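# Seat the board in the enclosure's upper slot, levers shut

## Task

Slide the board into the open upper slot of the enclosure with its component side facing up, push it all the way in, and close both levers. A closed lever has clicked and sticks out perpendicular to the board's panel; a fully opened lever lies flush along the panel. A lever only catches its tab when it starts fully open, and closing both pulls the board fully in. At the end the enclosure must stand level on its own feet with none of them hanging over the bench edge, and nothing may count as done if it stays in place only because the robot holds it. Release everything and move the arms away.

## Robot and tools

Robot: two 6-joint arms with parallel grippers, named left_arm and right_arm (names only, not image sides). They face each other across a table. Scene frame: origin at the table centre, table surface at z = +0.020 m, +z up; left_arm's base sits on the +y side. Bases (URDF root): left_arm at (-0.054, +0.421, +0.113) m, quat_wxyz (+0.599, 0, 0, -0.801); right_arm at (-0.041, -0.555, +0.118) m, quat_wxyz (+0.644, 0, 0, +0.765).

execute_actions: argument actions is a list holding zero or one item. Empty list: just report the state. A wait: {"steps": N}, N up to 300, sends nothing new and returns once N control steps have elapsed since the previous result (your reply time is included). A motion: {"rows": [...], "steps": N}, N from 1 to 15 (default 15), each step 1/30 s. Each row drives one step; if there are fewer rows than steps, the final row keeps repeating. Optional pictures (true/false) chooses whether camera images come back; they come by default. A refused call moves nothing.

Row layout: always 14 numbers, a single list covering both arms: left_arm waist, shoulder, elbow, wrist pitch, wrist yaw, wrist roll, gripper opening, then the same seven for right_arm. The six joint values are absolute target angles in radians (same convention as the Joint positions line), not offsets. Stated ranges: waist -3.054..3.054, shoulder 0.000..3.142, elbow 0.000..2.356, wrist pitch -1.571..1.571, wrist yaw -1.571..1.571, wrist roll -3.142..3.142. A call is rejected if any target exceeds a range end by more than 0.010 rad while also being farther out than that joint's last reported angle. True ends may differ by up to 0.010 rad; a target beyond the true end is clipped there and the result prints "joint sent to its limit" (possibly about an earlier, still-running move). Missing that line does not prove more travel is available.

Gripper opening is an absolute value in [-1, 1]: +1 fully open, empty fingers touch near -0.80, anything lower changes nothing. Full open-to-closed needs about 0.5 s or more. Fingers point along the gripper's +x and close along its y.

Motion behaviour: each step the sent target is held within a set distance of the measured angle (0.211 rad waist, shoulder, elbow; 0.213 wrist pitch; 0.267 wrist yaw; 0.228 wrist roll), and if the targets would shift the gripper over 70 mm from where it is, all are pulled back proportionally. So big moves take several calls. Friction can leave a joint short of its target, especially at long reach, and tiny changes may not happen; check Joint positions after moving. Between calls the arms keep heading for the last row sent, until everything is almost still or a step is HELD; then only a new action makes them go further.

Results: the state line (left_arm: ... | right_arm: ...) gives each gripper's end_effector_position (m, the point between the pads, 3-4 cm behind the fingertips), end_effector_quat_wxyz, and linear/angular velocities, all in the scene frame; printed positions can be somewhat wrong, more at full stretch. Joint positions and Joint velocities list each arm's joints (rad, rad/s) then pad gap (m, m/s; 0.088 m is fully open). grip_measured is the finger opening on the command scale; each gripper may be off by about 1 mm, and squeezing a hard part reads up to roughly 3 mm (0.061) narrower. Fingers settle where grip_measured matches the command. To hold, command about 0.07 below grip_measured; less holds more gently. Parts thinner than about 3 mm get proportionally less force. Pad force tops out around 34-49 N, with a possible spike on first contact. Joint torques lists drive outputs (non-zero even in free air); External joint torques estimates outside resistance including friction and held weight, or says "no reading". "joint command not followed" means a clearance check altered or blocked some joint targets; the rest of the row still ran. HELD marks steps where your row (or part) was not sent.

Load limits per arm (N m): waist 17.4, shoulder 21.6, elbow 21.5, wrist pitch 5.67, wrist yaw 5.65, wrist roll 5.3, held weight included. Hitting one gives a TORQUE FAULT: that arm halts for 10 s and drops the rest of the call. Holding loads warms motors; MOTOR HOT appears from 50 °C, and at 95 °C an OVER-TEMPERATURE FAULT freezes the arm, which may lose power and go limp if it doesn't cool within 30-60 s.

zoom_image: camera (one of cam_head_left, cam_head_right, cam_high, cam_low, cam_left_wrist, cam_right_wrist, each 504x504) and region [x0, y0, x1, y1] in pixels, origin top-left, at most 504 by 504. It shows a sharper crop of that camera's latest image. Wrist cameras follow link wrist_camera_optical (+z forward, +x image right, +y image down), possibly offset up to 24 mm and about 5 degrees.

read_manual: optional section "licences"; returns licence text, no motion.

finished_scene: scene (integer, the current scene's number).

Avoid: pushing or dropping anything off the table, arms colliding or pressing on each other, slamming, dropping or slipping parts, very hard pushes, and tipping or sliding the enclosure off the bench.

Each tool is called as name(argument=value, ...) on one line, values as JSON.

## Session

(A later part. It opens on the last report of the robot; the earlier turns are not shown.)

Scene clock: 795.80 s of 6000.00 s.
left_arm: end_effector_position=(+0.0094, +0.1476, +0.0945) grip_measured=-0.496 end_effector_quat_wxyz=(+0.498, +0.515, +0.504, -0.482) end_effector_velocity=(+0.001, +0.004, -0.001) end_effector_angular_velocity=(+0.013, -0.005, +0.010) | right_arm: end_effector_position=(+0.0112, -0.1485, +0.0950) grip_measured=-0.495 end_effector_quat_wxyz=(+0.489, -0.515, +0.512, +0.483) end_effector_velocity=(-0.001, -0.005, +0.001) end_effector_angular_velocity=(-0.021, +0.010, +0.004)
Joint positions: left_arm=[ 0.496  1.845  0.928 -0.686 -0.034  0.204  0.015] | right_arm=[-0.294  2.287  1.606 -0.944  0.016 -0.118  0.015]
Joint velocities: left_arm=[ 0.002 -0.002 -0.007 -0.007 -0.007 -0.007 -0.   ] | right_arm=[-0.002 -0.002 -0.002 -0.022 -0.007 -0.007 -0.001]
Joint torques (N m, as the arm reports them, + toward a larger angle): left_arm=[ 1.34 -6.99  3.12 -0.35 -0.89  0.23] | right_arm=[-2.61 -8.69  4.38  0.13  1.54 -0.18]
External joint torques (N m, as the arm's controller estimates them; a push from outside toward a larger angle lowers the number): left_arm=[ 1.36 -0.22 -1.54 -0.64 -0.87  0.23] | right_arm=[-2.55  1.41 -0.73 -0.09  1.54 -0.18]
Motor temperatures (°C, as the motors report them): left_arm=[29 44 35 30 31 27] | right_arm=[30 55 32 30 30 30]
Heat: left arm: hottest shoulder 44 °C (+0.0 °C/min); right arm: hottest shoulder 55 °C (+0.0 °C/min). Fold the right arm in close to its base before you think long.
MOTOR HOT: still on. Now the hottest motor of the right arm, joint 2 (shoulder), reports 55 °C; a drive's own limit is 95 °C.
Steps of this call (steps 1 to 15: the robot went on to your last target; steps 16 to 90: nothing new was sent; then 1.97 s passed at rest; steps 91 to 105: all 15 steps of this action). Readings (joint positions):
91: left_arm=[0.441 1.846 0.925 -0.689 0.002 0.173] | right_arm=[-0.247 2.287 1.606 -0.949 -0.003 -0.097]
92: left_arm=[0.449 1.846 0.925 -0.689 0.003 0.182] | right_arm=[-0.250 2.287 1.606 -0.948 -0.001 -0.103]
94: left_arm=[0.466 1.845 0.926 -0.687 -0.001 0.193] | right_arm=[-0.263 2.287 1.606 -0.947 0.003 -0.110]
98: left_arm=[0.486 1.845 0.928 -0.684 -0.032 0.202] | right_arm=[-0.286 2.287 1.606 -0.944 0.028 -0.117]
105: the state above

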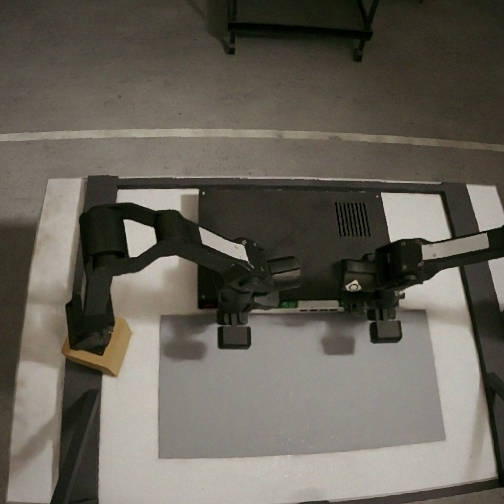

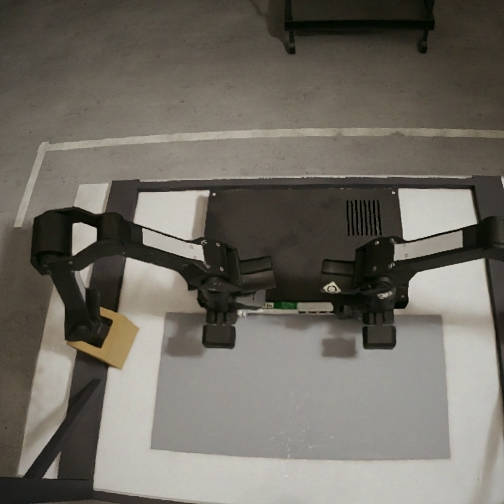

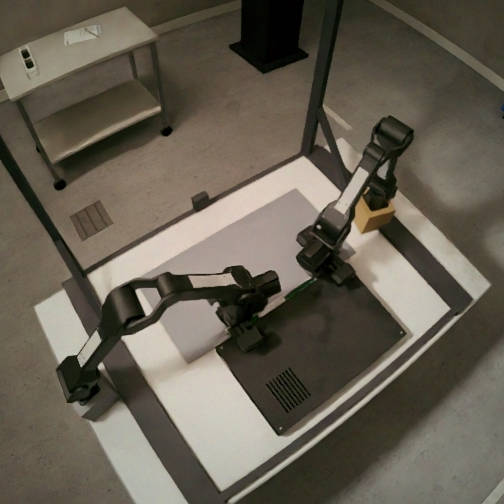

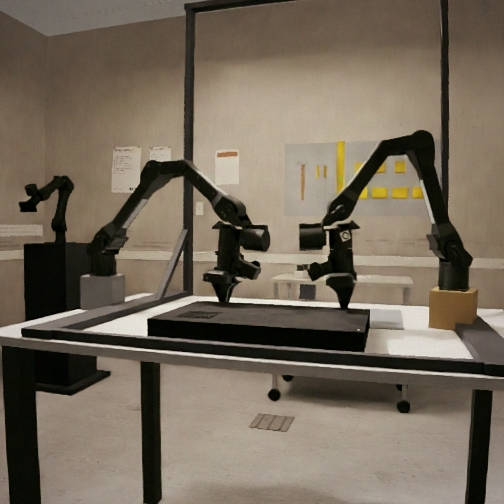

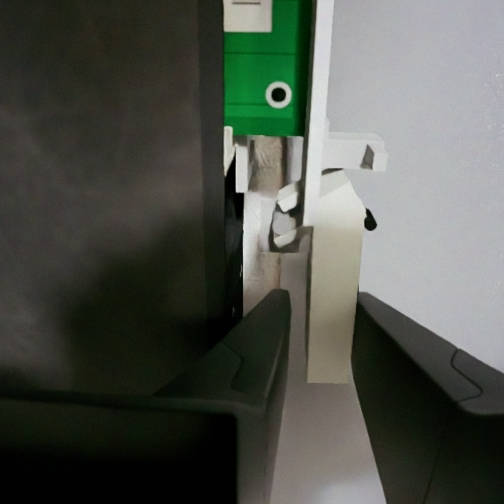

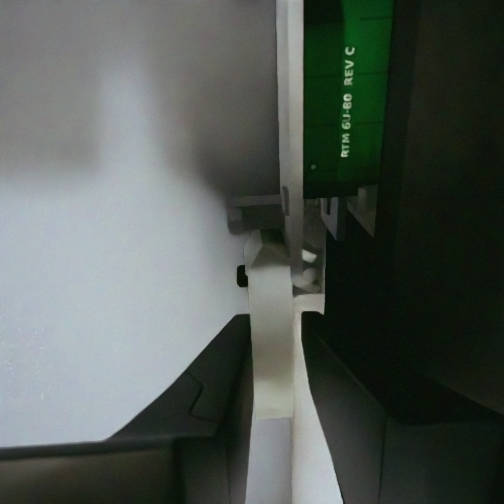

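execute_actions(actions=[{"rows":[[0.525,1.85,0.92,-0.69,-0.03,0.22,-0.7,-0.32,2.3,1.6,-0.945,0.03,-0.125,-0.7]],"steps":15}])

Scene clock: 799.37 s of 6000.00 s.
left_arm: end_effector_position=(+0.0083, +0.1479, +0.0944) grip_measured=-0.641 end_effector_quat_wxyz=(+0.493, +0.507, +0.511, -0.489) end_effector_velocity=(-0.003, +0.004, -0.001) end_effector_angular_velocity=(+0.010, +0.010, -0.010) | right_arm: end_effector_position=(+0.0090, -0.1483, +0.0950) grip_measured=-0.621 end_effector_quat_wxyz=(+0.487, -0.513, +0.513, +0.486) end_effector_velocity=(+0.002, -0.003, -0.001) end_effector_angular_velocity=(-0.013, -0.005, +0.020)
Joint positions: left_arm=[ 0.507  1.845  0.928 -0.689 -0.008  0.211  0.008] | right_arm=[-0.292  2.287  1.606 -0.944  0.007 -0.119  0.009]
Joint velocities: left_arm=[-0.002 -0.002 -0.007 -0.007  0.007  0.007 -0.   ] | right_arm=[-0.002  0.002 -0.002 -0.007  0.007 -0.022 -0.   ]
Joint torques (N m, as the arm reports them, + toward a larger angle): left_arm=[ 1.73 -6.96  3.14 -0.13 -0.9   0.37] | right_arm=[-2.23 -8.68  4.41  0.16  0.91 -0.16]
External joint torques (N m, as the arm's controller estimates them; a push from outside toward a larger angle lowers the number): left_arm=[ 1.77 -0.2  -1.51 -0.42 -0.9   0.37] | right_arm=[-2.22  1.24 -0.62 -0.06  0.92 -0.16]
Motor temperatures (°C, as the motors report them): left_arm=[29 44 35 30 31 27] | right_arm=[30 54 32 30 31 30]
Heat: left arm: hottest shoulder 44 °C (+0.0 °C/min); right arm: hottest shoulder 54 °C (-1.0 °C/min). Fold the right arm in close to its base before you think long.
MOTOR HOT: still on. Now the hottest motor of the right arm, joint 2 (shoulder), reports 54 °C; a drive's own limit is 95 °C.
Steps of this call (steps 1 to 15: the robot went on to your last target; steps 16 to 90: nothing new was sent; then 0.07 s passed at rest; steps 91 to 105: all 15 steps of this action). Readings (joint positions):
91: left_arm=[0.498 1.845 0.928 -0.687 -0.027 0.207] | right_arm=[-0.294 2.287 1.606 -0.944 0.012 -0.119]
92: left_arm=[0.500 1.845 0.928 -0.687 -0.019 0.209] | right_arm=[-0.292 2.287 1.606 -0.944 0.008 -0.119]
94: left_arm=[0.504 1.845 0.928 -0.688 -0.013 0.209] | right_arm=[-0.292 2.287 1.606 -0.944 0.009 -0.119]
98: left_arm=[0.506 1.845 0.928 -0.689 -0.009 0.210] | right_arm=[-0.292 2.287 1.606 -0.944 0.008 -0.119]
105: the state above

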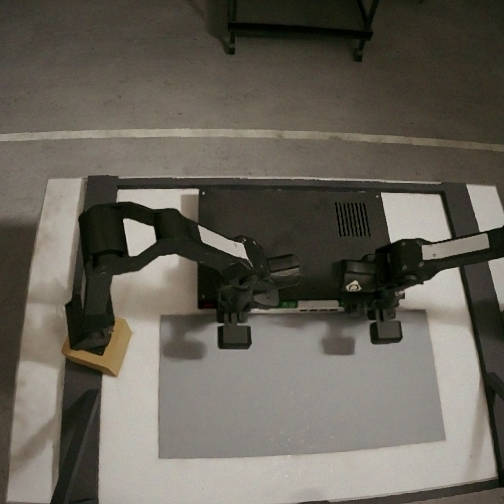

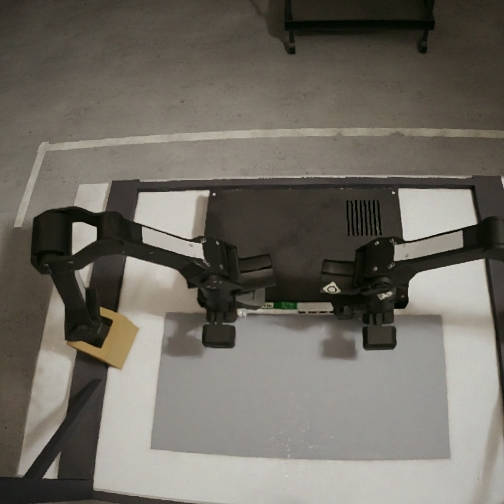

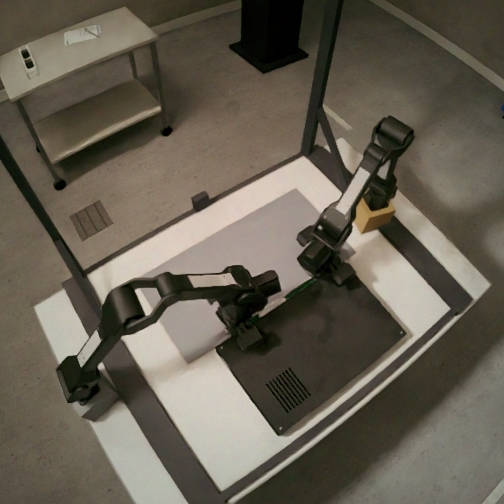

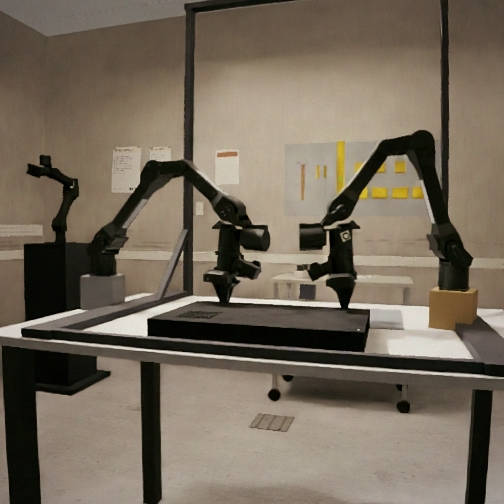

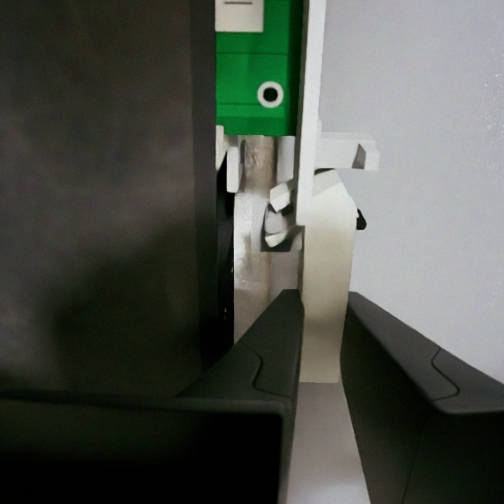

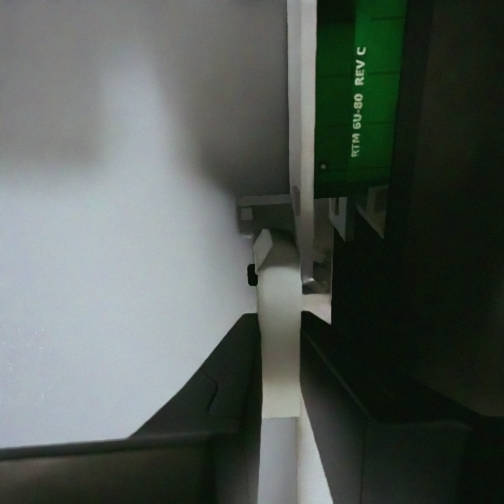

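Same x as scene 1. Run shut steps.

execute_actions(actions=[{"rows":[[0.525,1.85,0.92,-0.695,-0.02,0.04,-0.7,-0.3,2.3,1.6,-0.945,0.01,0.04,-0.7]],"steps":12}], pictures=false)

execute_actions(actions=[{"rows":[[0.49,1.85,0.92,-0.684,-0.02,-0.31,-0.7,-0.275,2.3,1.6,-0.935,0,0.41,-0.7]],"steps":15}])

Scene clock: 804.20 s of 6000.00 s.
left_arm: end_effector_position=(+0.0082, +0.1484, +0.0944) grip_measured=-0.641 end_effector_quat_wxyz=(+0.531, +0.464, +0.551, -0.446) end_effector_velocity=(-0.004, +0.001, +0.000) end_effector_angular_velocity=(+0.002, +0.022, +0.035) | right_arm: end_effector_position=(+0.0073, -0.1475, +0.0950) grip_measured=-0.621 end_effector_quat_wxyz=(+0.522, -0.475, +0.548, +0.450) end_effector_velocity=(+0.001, -0.008, -0.002) end_effector_angular_velocity=(-0.033, -0.005, -0.024)
Joint positions: left_arm=[ 0.509  1.845  0.928 -0.691 -0.004  0.05   0.008] | right_arm=[-0.29   2.287  1.606 -0.941  0.     0.028  0.009]
Joint velocities: left_arm=[-0.002 -0.002 -0.002 -0.007  0.022 -0.037 -0.   ] | right_arm=[-0.002  0.002 -0.007 -0.022  0.007  0.022 -0.   ]
Joint torques (N m, as the arm reports them, + toward a larger angle): left_arm=[ 1.55 -6.96  3.12 -0.38 -0.68 -0.29] | right_arm=[-0.86 -8.68  4.42 -0.02  0.39  0.27]
External joint torques (N m, as the arm's controller estimates them; a push from outside toward a larger angle lowers the number): left_arm=[ 1.57 -0.2  -1.53 -0.66 -0.67 -0.28] | right_arm=[-0.84  1.31 -0.65 -0.26  0.39  0.27]
Motor temperatures (°C, as the motors report them): left_arm=[29 44 35 30 31 27] | right_arm=[30 54 32 30 30 30]
Heat: left arm: hottest shoulder 44 °C (+0.0 °C/min); right arm: hottest shoulder 54 °C (-1.0 °C/min). Fold the right arm in close to its base before you think long.
MOTOR HOT: still on. Now the hottest motor of the right arm, joint 2 (shoulder), reports 54 °C; a drive's own limit is 95 °C.
Steps of this call (steps 1 to 15: the robot went on to your last target; steps 16 to 90: nothing new was sent; then 1.43 s passed at rest; steps 91 to 102: all 12 steps of this action). Readings (joint positions):
91: left_arm=[0.507 1.845 0.928 -0.689 -0.008 0.179] | right_arm=[-0.292 2.287 1.606 -0.944 0.006 -0.087]
92: left_arm=[0.508 1.845 0.928 -0.689 -0.008 0.142] | right_arm=[-0.291 2.287 1.606 -0.944 0.005 -0.052]
94: left_arm=[0.509 1.845 0.928 -0.690 -0.006 0.094] | right_arm=[-0.290 2.287 1.606 -0.943 0.003 -0.010]
98: left_arm=[0.509 1.845 0.928 -0.691 -0.005 0.059] | right_arm=[-0.290 2.287 1.606 -0.942 0.001 0.020]
102: the state above

Scene clock: 804.70 s of 6000.00 s.
left_arm: end_effector_position=(+0.0028, +0.1462, +0.0944) grip_measured=-0.641 end_effector_quat_wxyz=(+0.600, +0.376, +0.610, -0.354) end_effector_velocity=(-0.002, -0.001, +0.000) end_effector_angular_velocity=(-0.009, +0.004, +0.034) | right_arm: end_effector_position=(+0.0042, -0.1461, +0.0949) grip_measured=-0.586 end_effector_quat_wxyz=(+0.596, -0.383, +0.611, +0.353) end_effector_velocity=(-0.000, -0.000, +0.002) end_effector_angular_velocity=(-0.001, +0.006, -0.039)
Joint positions: left_arm=[ 0.485  1.845  0.928 -0.686 -0.011 -0.288  0.008] | right_arm=[-0.279  2.287  1.606 -0.936  0.009  0.37   0.01 ]
Joint velocities: left_arm=[-0.002 -0.002 -0.002  0.007  0.007 -0.037 -0.   ] | right_arm=[-0.002 -0.002  0.002 -0.007 -0.007  0.037 -0.   ]
Joint torques (N m, as the arm reports them, + toward a larger angle): left_arm=[ 0.49 -6.98  3.11  0.16 -0.42 -0.78] | right_arm=[ 0.25 -8.68  4.4   0.33 -0.34  1.04]
External joint torques (N m, as the arm's controller estimates them; a push from outside toward a larger angle lowers the number): left_arm=[ 0.47 -0.23 -1.51 -0.12 -0.38 -0.77] | right_arm=[ 0.25  1.45 -0.76  0.07 -0.36  1.03]
Motor temperatures (°C, as the motors report them): left_arm=[29 44 35 30 31 27] | right_arm=[30 54 32 30 30 30]
Heat: left arm: hottest shoulder 44 °C (+0.0 °C/min); right arm: hottest shoulder 54 °C (-1.0 °C/min). Fold the right arm in close to its base before you think long.
MOTOR HOT: still on. Now the hottest motor of the right arm, joint 2 (shoulder), reports 54 °C; a drive's own limit is 95 °C.
Steps of this call (steps 1 to 15: all 15 steps of this action). Readings (joint positions):
1: left_arm=[0.506 1.845 0.928 -0.691 -0.004 -0.008] | right_arm=[-0.288 2.287 1.606 -0.940 -0.002 0.083]
2: left_arm=[0.501 1.845 0.928 -0.690 -0.005 -0.073] | right_arm=[-0.284 2.287 1.606 -0.939 0.000 0.146]
4: left_arm=[0.492 1.845 0.928 -0.689 -0.011 -0.178] | right_arm=[-0.281 2.287 1.606 -0.938 0.008 0.248]
8: left_arm=[0.486 1.845 0.928 -0.687 -0.011 -0.262] | right_arm=[-0.279 2.287 1.606 -0.937 0.009 0.341]
15: the state above

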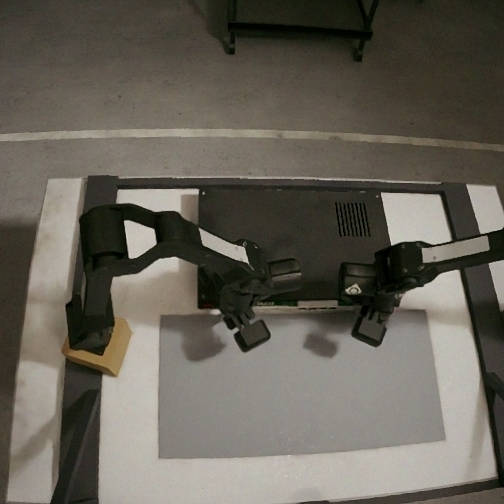

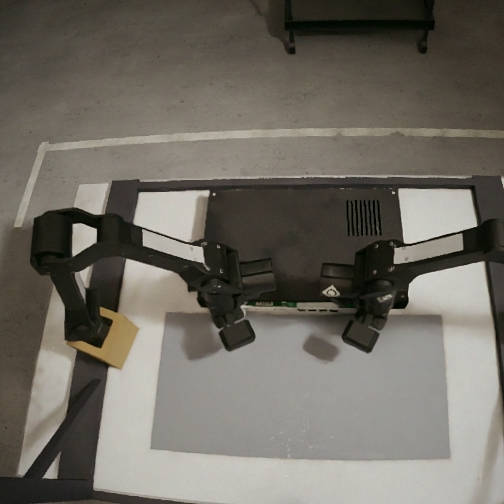

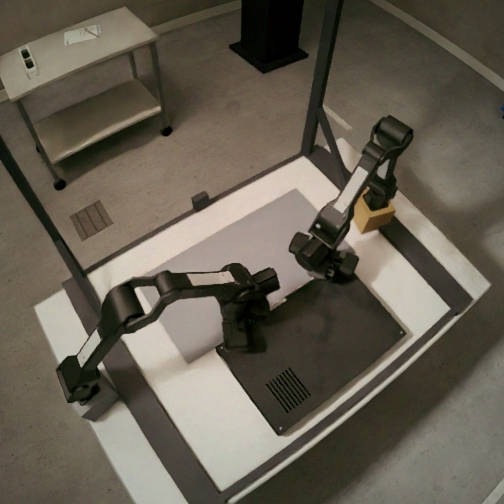

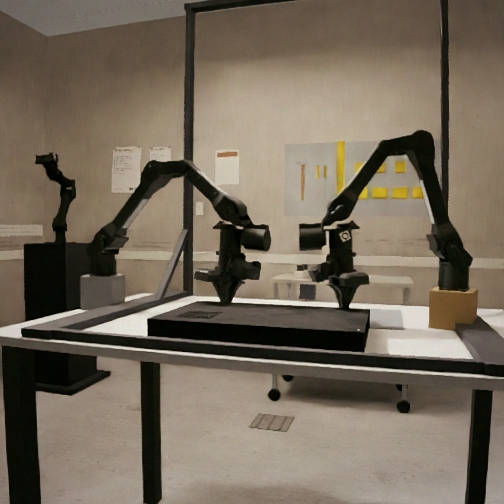

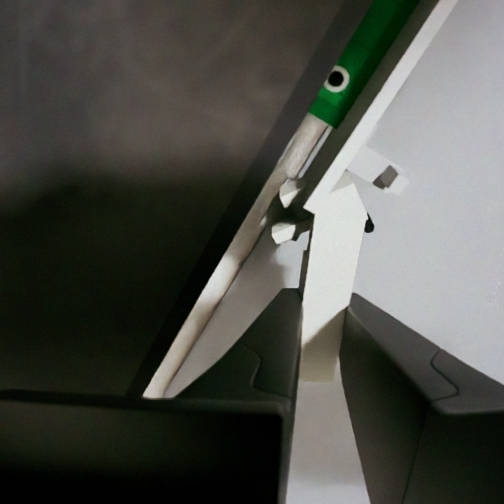

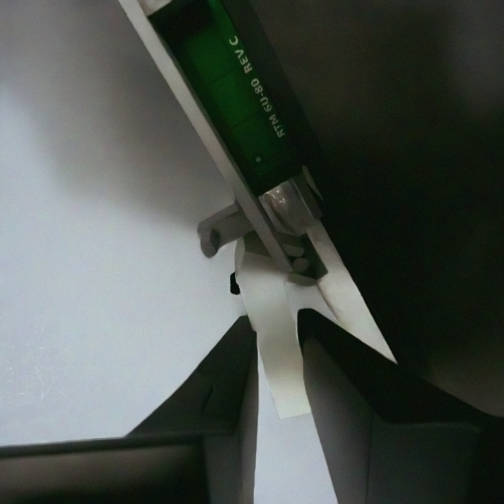

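execute_actions(actions=[{"rows":[[0.47,1.85,0.92,-0.668,-0.01,-0.55,-0.7,-0.25,2.3,1.6,-0.92,0,0.6,-0.7]],"steps":15}], pictures=false)

execute_actions(actions=[{"rows":[[0.45,1.85,0.92,-0.642,0,-0.85,-0.7,-0.24,2.3,1.6,-0.89,0,0.93,-0.7]],"steps":15}])

Scene clock: 811.77 s of 6000.00 s.
left_arm: end_effector_position=(+0.0008, +0.1452, +0.0941) grip_measured=-0.620 end_effector_quat_wxyz=(+0.641, +0.310, +0.641, -0.285) end_effector_velocity=(+0.003, -0.000, +0.000) end_effector_angular_velocity=(-0.004, -0.024, +0.034) | right_arm: end_effector_position=(+0.0037, -0.1448, +0.0949) grip_measured=-0.540 end_effector_quat_wxyz=(+0.634, -0.330, +0.633, +0.295) end_effector_velocity=(-0.003, -0.005, +0.001) end_effector_angular_velocity=(-0.021, +0.009, -0.005)
Joint positions: left_arm=[ 0.472  1.845  0.926 -0.681 -0.021 -0.517  0.009] | right_arm=[-0.271  2.287  1.606 -0.931  0.027  0.556  0.013]
Joint velocities: left_arm=[-0.002 -0.002 -0.002  0.007 -0.022 -0.037  0.   ] | right_arm=[ 0.002 -0.002 -0.002 -0.022 -0.007  0.007  0.   ]
Joint torques (N m, as the arm reports them, + toward a larger angle): left_arm=[-0.23 -6.95  3.26  1.12  0.4  -1.24] | right_arm=[ 1.51 -8.7   4.42  1.04 -1.04  1.19]
External joint torques (N m, as the arm's controller estimates them; a push from outside toward a larger angle lowers the number): left_arm=[-0.22 -0.22 -1.4   0.83  0.46 -1.24] | right_arm=[ 1.45  1.35 -0.68  0.8  -1.08  1.19]
Motor temperatures (°C, as the motors report them): left_arm=[29 44 35 30 31 27] | right_arm=[30 54 32 30 30 30]
Heat: left arm: hottest shoulder 44 °C (+0.0 °C/min); right arm: hottest shoulder 54 °C (-1.0 °C/min). Fold the right arm in close to its base before you think long.
MOTOR HOT: still on. Now the hottest motor of the right arm, joint 2 (shoulder), reports 54 °C; a drive's own limit is 95 °C.
Steps of this call (steps 1 to 15: the robot went on to your last target; steps 16 to 90: nothing new was sent; then 3.57 s passed at rest; steps 91 to 105: all 15 steps of this action). Readings (joint positions):
91: left_arm=[0.483 1.845 0.928 -0.685 -0.010 -0.338] | right_arm=[-0.278 2.287 1.606 -0.935 0.012 0.419]
92: left_arm=[0.479 1.845 0.928 -0.684 -0.014 -0.392] | right_arm=[-0.274 2.287 1.606 -0.933 0.018 0.462]
94: left_arm=[0.474 1.845 0.927 -0.682 -0.019 -0.456] | right_arm=[-0.272 2.287 1.606 -0.932 0.025 0.514]
98: left_arm=[0.473 1.845 0.927 -0.681 -0.021 -0.503] | right_arm=[-0.271 2.287 1.606 -0.931 0.026 0.546]
105: the state above

Scene clock: 812.27 s of 6000.00 s.
left_arm: end_effector_position=(-0.0004, +0.1443, +0.0935) grip_measured=-0.554 end_effector_quat_wxyz=(+0.683, +0.218, +0.670, -0.193) end_effector_velocity=(+0.001, -0.001, +0.000) end_effector_angular_velocity=(-0.007, -0.010, +0.049) | right_arm: end_effector_position=(+0.0034, -0.1432, +0.0946) grip_measured=-0.442 end_effector_quat_wxyz=(+0.683, -0.230, +0.665, +0.197) end_effector_velocity=(+0.002, +0.001, +0.000) end_effector_angular_velocity=(+0.007, -0.008, -0.010)
Joint positions: left_arm=[ 0.461  1.845  0.923 -0.672 -0.033 -0.807  0.012] | right_arm=[-0.265  2.287  1.605 -0.922  0.042  0.865  0.017]
Joint velocities: left_arm=[-0.002 -0.002 -0.002  0.007 -0.007 -0.051 -0.   ] | right_arm=[-0.002 -0.002 -0.002  0.007  0.007  0.007 -0.   ]
Joint torques (N m, as the arm reports them, + toward a larger angle): left_arm=[-1.08 -6.92  3.65  2.54  1.29 -1.58] | right_arm=[ 1.83 -8.67  4.57  2.57 -1.57  1.74]
External joint torques (N m, as the arm's controller estimates them; a push from outside toward a larger angle lowers the number): left_arm=[-1.09 -0.17 -0.99  2.26  1.37 -1.58] | right_arm=[ 1.84  1.41 -0.6   2.29 -1.64  1.74]
Motor temperatures (°C, as the motors report them): left_arm=[29 44 35 30 31 27] | right_arm=[30 54 32 30 30 30]
Heat: left arm: hottest shoulder 44 °C (+0.0 °C/min); right arm: hottest shoulder 54 °C (-1.0 °C/min). Fold the right arm in close to its base before you think long.
MOTOR HOT: still on. Now the hottest motor of the right arm, joint 2 (shoulder), reports 54 °C; a drive's own limit is 95 °C.
Steps of this call (steps 1 to 15: all 15 steps of this action). Readings (joint positions):
1: left_arm=[0.470 1.845 0.926 -0.680 -0.022 -0.567] | right_arm=[-0.270 2.287 1.606 -0.929 0.029 0.600]
2: left_arm=[0.466 1.845 0.925 -0.677 -0.027 -0.624] | right_arm=[-0.268 2.287 1.606 -0.928 0.032 0.651]
4: left_arm=[0.463 1.845 0.924 -0.674 -0.031 -0.719] | right_arm=[-0.266 2.287 1.606 -0.924 0.037 0.751]
8: left_arm=[0.462 1.845 0.923 -0.672 -0.032 -0.788] | right_arm=[-0.265 2.287 1.605 -0.922 0.040 0.840]
15: the state above

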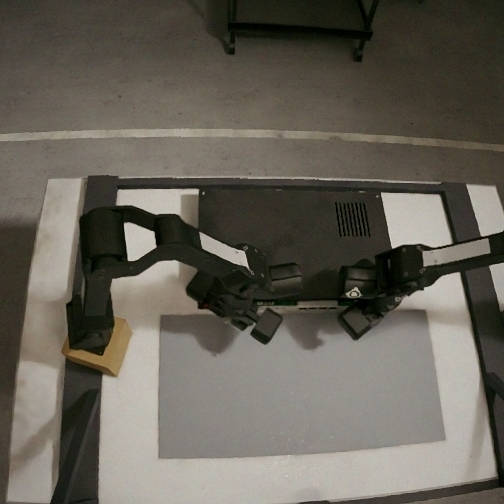

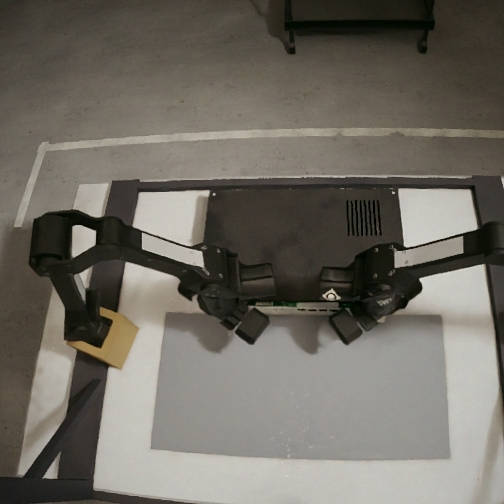

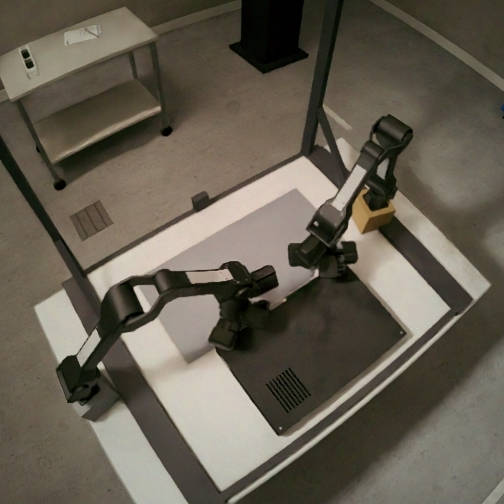

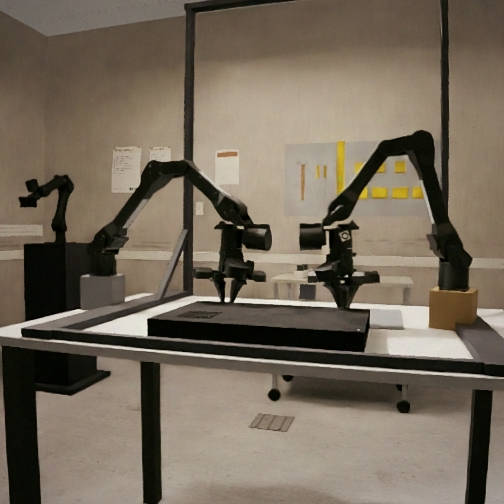

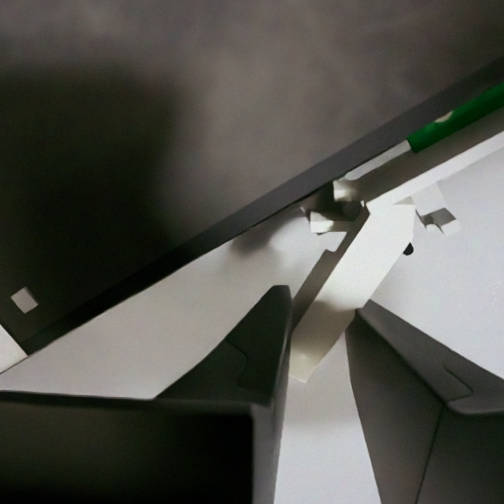

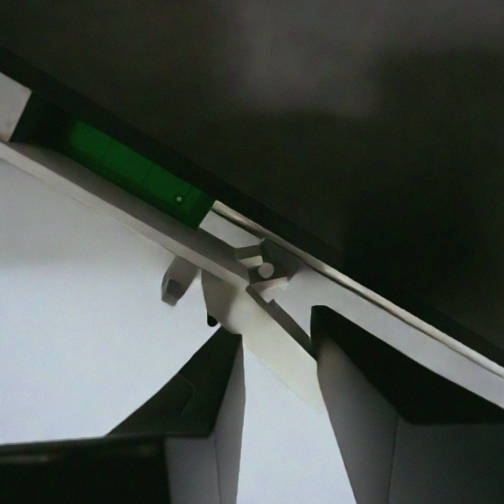

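execute_actions(actions=[{"rows":[[0.475,1.85,0.92,-0.69,0,-0.4,-0.7,-0.265,2.3,1.6,-0.94,0,0.35,-0.7]],"steps":15}], pictures=false)

execute_actions(actions=[{"rows":[[0.44,1.85,0.92,-0.68,0.04,-0.5,-0.7,-0.215,2.3,1.6,-0.93,-0.05,0.5,-0.7]],"steps":15}])

Scene clock: 817.90 s of 6000.00 s.
left_arm: end_effector_position=(+0.0010, +0.1467, +0.0934) grip_measured=-0.621 end_effector_quat_wxyz=(+0.621, +0.345, +0.627, -0.320) end_effector_velocity=(+0.001, -0.001, +0.000) end_effector_angular_velocity=(-0.005, -0.007, -0.039) | right_arm: end_effector_position=(+0.0043, -0.1448, +0.0950) grip_measured=-0.570 end_effector_quat_wxyz=(+0.596, -0.391, +0.602, +0.359) end_effector_velocity=(-0.001, -0.004, -0.000) end_effector_angular_velocity=(-0.023, +0.014, +0.092)
Joint positions: left_arm=[ 0.477  1.845  0.923 -0.682 -0.016 -0.401  0.009] | right_arm=[-0.275  2.287  1.607 -0.931  0.021  0.351  0.011]
Joint velocities: left_arm=[-0.002 -0.002 -0.002  0.007 -0.007  0.037 -0.001] | right_arm=[-0.002  0.002  0.002 -0.022 -0.007 -0.095 -0.002]
Joint torques (N m, as the arm reports them, + toward a larger angle): left_arm=[-0.18 -6.97  3.62 -0.71  0.6  -0.07] | right_arm=[ 0.69 -8.66  4.35 -0.37 -0.76  0.15]
External joint torques (N m, as the arm's controller estimates them; a push from outside toward a larger angle lowers the number): left_arm=[-0.17 -0.2  -1.06 -1.01  0.65 -0.08] | right_arm=[ 0.63  1.36 -0.73 -0.6  -0.78  0.14]
Motor temperatures (°C, as the motors report them): left_arm=[29 44 35 32 31 28] | right_arm=[29 54 32 32 30 31]
Heat: left arm: hottest shoulder 44 °C (+0.0 °C/min); right arm: hottest shoulder 54 °C (-1.0 °C/min). Fold the right arm in close to its base before you think long.
MOTOR HOT: still on. Now the hottest motor of the right arm, joint 2 (shoulder), reports 54 °C; a drive's own limit is 95 °C.
Steps of this call (steps 1 to 15: the robot went on to your last target; steps 16 to 90: nothing new was sent; then 2.13 s passed at rest; steps 91 to 105: all 15 steps of this action). Readings (joint positions):
91: left_arm=[0.463 1.845 0.923 -0.674 -0.032 -0.753] | right_arm=[-0.266 2.287 1.605 -0.924 0.041 0.806]
92: left_arm=[0.466 1.845 0.923 -0.676 -0.029 -0.684] | right_arm=[-0.268 2.287 1.605 -0.925 0.037 0.738]
94: left_arm=[0.472 1.845 0.923 -0.679 -0.021 -0.554] | right_arm=[-0.273 2.287 1.605 -0.927 0.026 0.610]
98: left_arm=[0.475 1.845 0.923 -0.681 -0.017 -0.436] | right_arm=[-0.274 2.287 1.606 -0.930 0.022 0.413]
105: the state above

Scene clock: 818.40 s of 6000.00 s.
left_arm: end_effector_position=(-0.0000, +0.1461, +0.0934) grip_measured=-0.621 end_effector_quat_wxyz=(+0.634, +0.322, +0.637, -0.297) end_effector_velocity=(+0.000, +0.002, +0.002) end_effector_angular_velocity=(+0.004, -0.007, +0.005) | right_arm: end_effector_position=(+0.0033, -0.1445, +0.0950) grip_measured=-0.566 end_effector_quat_wxyz=(+0.617, -0.356, +0.621, +0.325) end_effector_velocity=(-0.000, -0.001, -0.000) end_effector_angular_velocity=(-0.006, +0.008, -0.010)
Joint positions: left_arm=[ 0.472  1.845  0.923 -0.68  -0.018 -0.479  0.009] | right_arm=[-0.272  2.287  1.607 -0.93   0.021  0.466  0.011]
Joint velocities: left_arm=[-0.002 -0.007 -0.002 -0.007 -0.007 -0.007  0.   ] | right_arm=[-0.002  0.002  0.002 -0.007 -0.007  0.007 -0.   ]
Joint torques (N m, as the arm reports them, + toward a larger angle): left_arm=[-3.14 -6.95  3.63  0.01  2.36 -0.8 ] | right_arm=[ 4.28 -8.69  4.39  0.29 -2.76  0.92]
External joint torques (N m, as the arm's controller estimates them; a push from outside toward a larger angle lowers the number): left_arm=[-3.1  -0.15 -1.06 -0.28  2.4  -0.79] | right_arm=[ 4.29  1.35 -0.73  0.03 -2.79  0.92]
Motor temperatures (°C, as the motors report them): left_arm=[29 44 35 32 31 28] | right_arm=[29 54 32 32 30 31]
Heat: left arm: hottest shoulder 44 °C (+0.0 °C/min); right arm: hottest shoulder 54 °C (-1.0 °C/min). Fold the right arm in close to its base before you think long.
MOTOR HOT: still on. Now the hottest motor of the right arm, joint 2 (shoulder), reports 54 °C; a drive's own limit is 95 °C.
Steps of this call (steps 1 to 15: all 15 steps of this action). Readings (joint positions):
1: left_arm=[0.475 1.845 0.923 -0.682 -0.015 -0.417] | right_arm=[-0.273 2.287 1.607 -0.931 0.020 0.374]
2: left_arm=[0.473 1.845 0.923 -0.681 -0.017 -0.435] | right_arm=[-0.273 2.287 1.607 -0.931 0.022 0.402]
4: left_arm=[0.472 1.845 0.923 -0.681 -0.018 -0.457] | right_arm=[-0.272 2.287 1.607 -0.931 0.022 0.434]
8: left_arm=[0.472 1.845 0.923 -0.681 -0.018 -0.474] | right_arm=[-0.272 2.287 1.607 -0.930 0.021 0.458]
15: the state above

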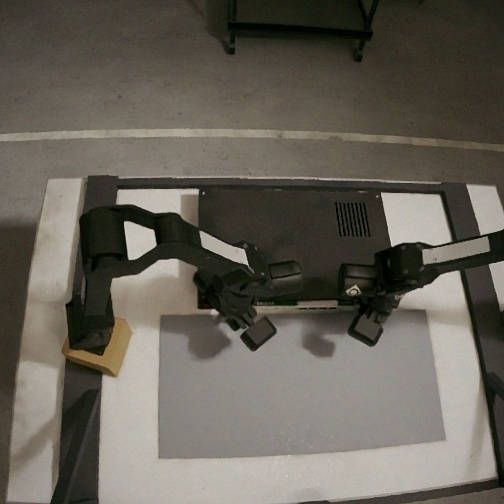

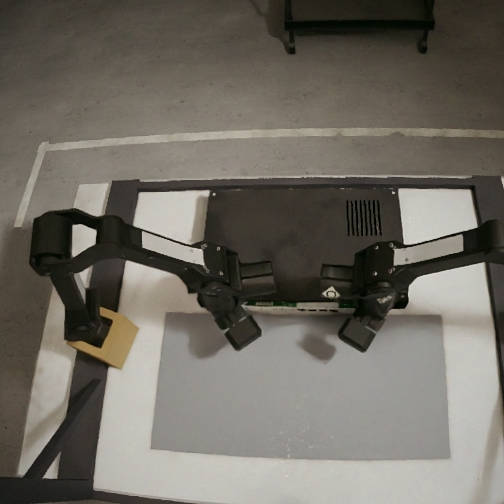

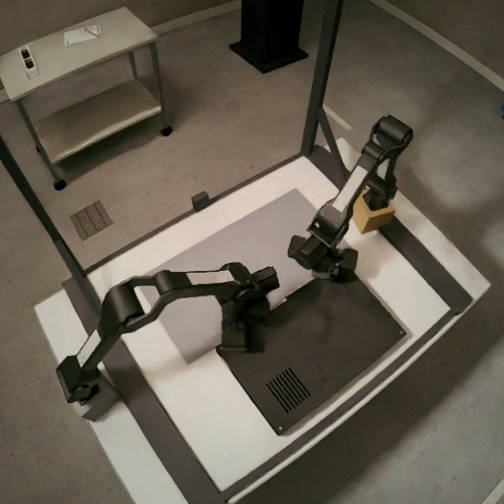

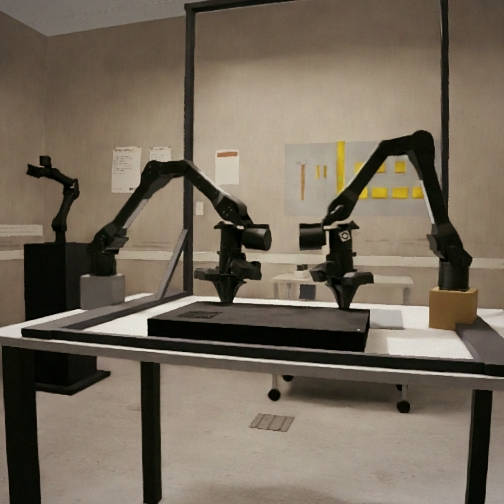

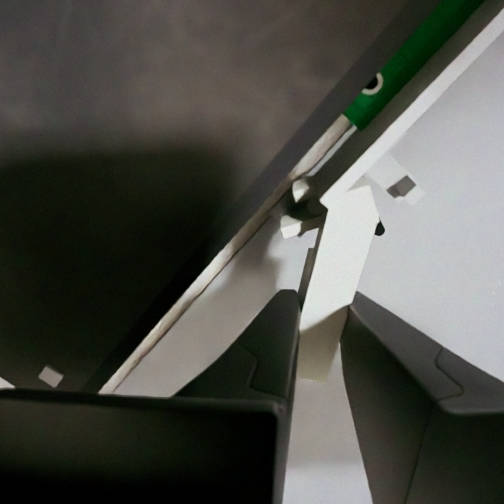

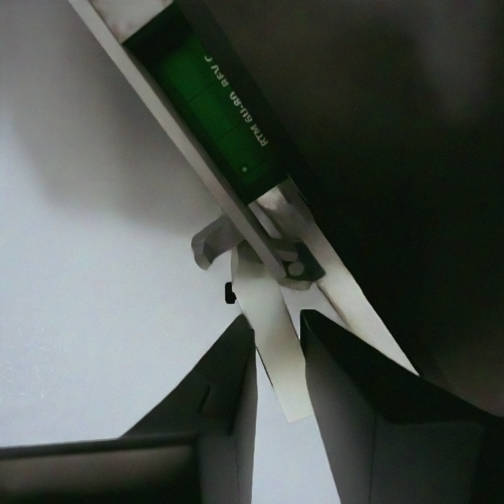

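execute_actions(actions=[{"rows":[[0.505,1.85,0.92,-0.69,-0.01,-0.1,-0.72,-0.262,2.3,1.6,-0.935,0,0.3,-0.72]],"steps":15}], pictures=false)

execute_actions(actions=[{"rows":[[0.505,1.85,0.92,-0.69,-0.01,-0.1,-0.72,-0.235,2.3,1.6,-0.925,-0.03,0.45,-0.72]],"steps":15}])

Scene clock: 825.03 s of 6000.00 s.
left_arm: end_effector_position=(+0.0049, +0.1480, +0.0935) grip_measured=-0.640 end_effector_quat_wxyz=(+0.567, +0.418, +0.586, -0.401) end_effector_velocity=(+0.001, -0.001, +0.000) end_effector_angular_velocity=(-0.006, -0.008, -0.025) | right_arm: end_effector_position=(+0.0045, -0.1446, +0.0949) grip_measured=-0.583 end_effector_quat_wxyz=(+0.585, -0.404, +0.594, +0.376) end_effector_velocity=(-0.004, -0.001, +0.002) end_effector_angular_velocity=(-0.000, +0.023, +0.024)
Joint positions: left_arm=[ 0.5    1.845  0.923 -0.685  0.    -0.123  0.008] | right_arm=[-0.277  2.287  1.607 -0.93   0.015  0.297  0.01 ]
Joint velocities: left_arm=[-0.002 -0.002 -0.002  0.007 -0.007  0.022 -0.   ] | right_arm=[ 0.002 -0.007 -0.002 -0.007 -0.022 -0.022 -0.   ]
Joint torques (N m, as the arm reports them, + toward a larger angle): left_arm=[ 0.45 -6.96  3.61 -0.48 -0.45  0.8 ] | right_arm=[ 1.09 -8.68  4.43 -0.08 -0.58  0.09]
External joint torques (N m, as the arm's controller estimates them; a push from outside toward a larger angle lowers the number): left_arm=[ 0.45 -0.2  -1.09 -0.78 -0.43  0.8 ] | right_arm=[ 0.96  1.46 -0.75 -0.35 -0.59  0.09]
Motor temperatures (°C, as the motors report them): left_arm=[29 44 35 32 32 28] | right_arm=[30 54 32 32 32 31]
Heat: left arm: hottest shoulder 44 °C (+0.0 °C/min); right arm: hottest shoulder 54 °C (-1.0 °C/min). Fold the right arm in close to its base before you think long.
MOTOR HOT: still on. Now the hottest motor of the right arm, joint 2 (shoulder), reports 54 °C; a drive's own limit is 95 °C.
Steps of this call (steps 1 to 15: the robot went on to your last target; steps 16 to 90: nothing new was sent; then 3.13 s passed at rest; steps 91 to 105: all 15 steps of this action). Readings (joint positions):
91: left_arm=[0.476 1.845 0.923 -0.681 -0.015 -0.429] | right_arm=[-0.274 2.287 1.607 -0.930 0.020 0.427]
92: left_arm=[0.484 1.845 0.923 -0.681 -0.006 -0.365] | right_arm=[-0.276 2.287 1.607 -0.930 0.016 0.389]
94: left_arm=[0.493 1.845 0.923 -0.683 -0.002 -0.249] | right_arm=[-0.277 2.287 1.607 -0.930 0.015 0.344]
98: left_arm=[0.499 1.845 0.923 -0.685 -0.001 -0.151] | right_arm=[-0.277 2.287 1.607 -0.930 0.015 0.308]
105: the state above

Scene clock: 825.53 s of 6000.00 s.
left_arm: end_effector_position=(+0.0050, +0.1481, +0.0935) grip_measured=-0.640 end_effector_quat_wxyz=(+0.567, +0.418, +0.586, -0.401) end_effector_velocity=(+0.002, +0.001, -0.001) end_effector_angular_velocity=(+0.002, -0.022, +0.004) | right_arm: end_effector_position=(+0.0037, -0.1443, +0.0949) grip_measured=-0.577 end_effector_quat_wxyz=(+0.609, -0.370, +0.614, +0.340) end_effector_velocity=(-0.002, -0.002, +0.000) end_effector_angular_velocity=(-0.005, +0.022, -0.011)
Joint positions: left_arm=[ 0.5    1.845  0.923 -0.685  0.001 -0.121  0.008] | right_arm=[-0.274  2.287  1.607 -0.929  0.018  0.418  0.011]
Joint velocities: left_arm=[-0.002 -0.002 -0.007  0.007 -0.022 -0.007 -0.   ] | right_arm=[-0.002 -0.002 -0.002 -0.007 -0.022  0.007 -0.   ]
Joint torques (N m, as the arm reports them, + toward a larger angle): left_arm=[ 0.48 -6.96  3.6  -0.46 -0.45  0.82] | right_arm=[ 2.94 -8.7   4.39  0.57 -1.86  0.87]
External joint torques (N m, as the arm's controller estimates them; a push from outside toward a larger angle lowers the number): left_arm=[ 0.47 -0.22 -1.03 -0.75 -0.43  0.82] | right_arm=[ 2.99  1.35 -0.73  0.31 -1.89  0.87]
Motor temperatures (°C, as the motors report them): left_arm=[29 44 35 32 32 28] | right_arm=[30 54 32 32 32 31]
Heat: left arm: hottest shoulder 44 °C (+0.0 °C/min); right arm: hottest shoulder 54 °C (-1.0 °C/min). Fold the right arm in close to its base before you think long.
MOTOR HOT: still on. Now the hottest motor of the right arm, joint 2 (shoulder), reports 54 °C; a drive's own limit is 95 °C.
Steps of this call (steps 1 to 15: all 15 steps of this action). Readings (joint positions):
1: left_arm=[0.500 1.845 0.923 -0.685 0.000 -0.123] | right_arm=[-0.276 2.287 1.607 -0.930 0.016 0.323]
2: left_arm=[0.500 1.845 0.923 -0.685 0.000 -0.122] | right_arm=[-0.275 2.287 1.607 -0.930 0.018 0.351]
4: left_arm=[0.500 1.845 0.923 -0.685 0.000 -0.122] | right_arm=[-0.274 2.287 1.607 -0.930 0.018 0.385]
8: left_arm=[0.500 1.845 0.923 -0.685 0.001 -0.121] | right_arm=[-0.274 2.287 1.607 -0.930 0.018 0.410]
15: the state above

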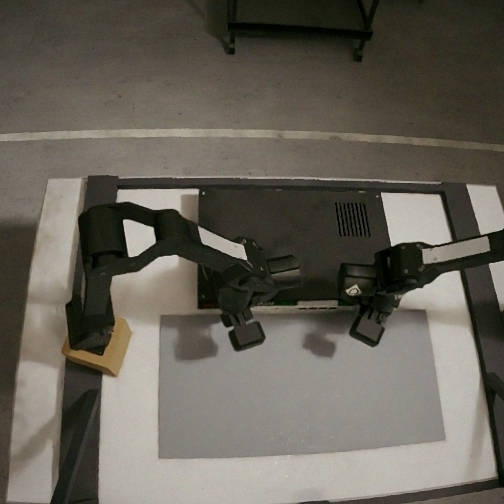

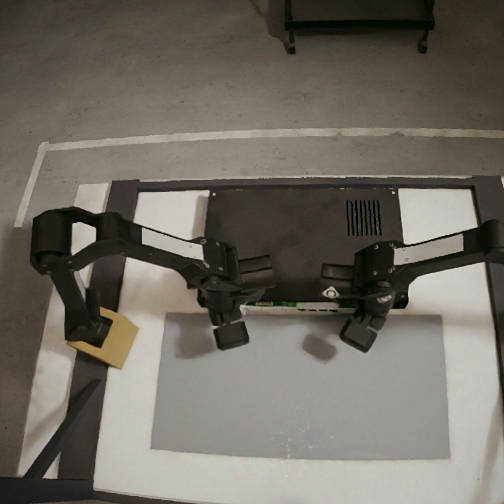

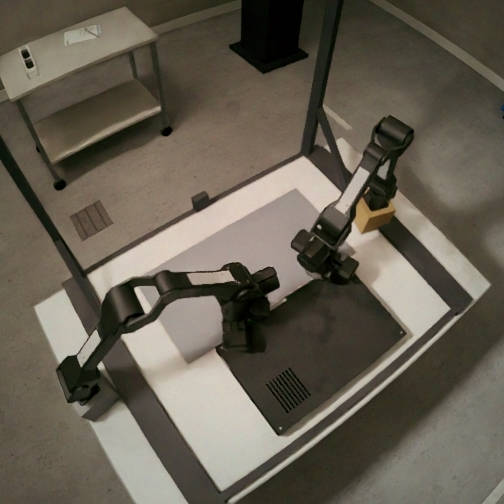

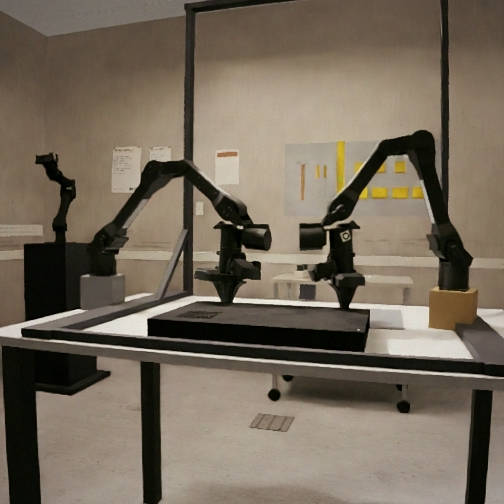

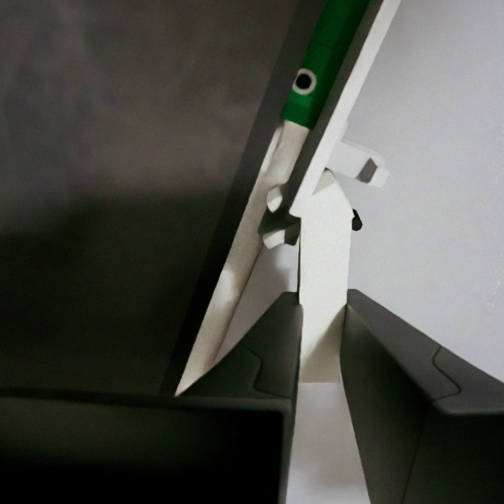

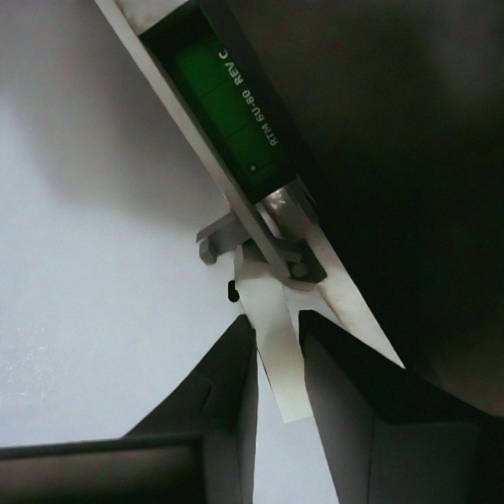

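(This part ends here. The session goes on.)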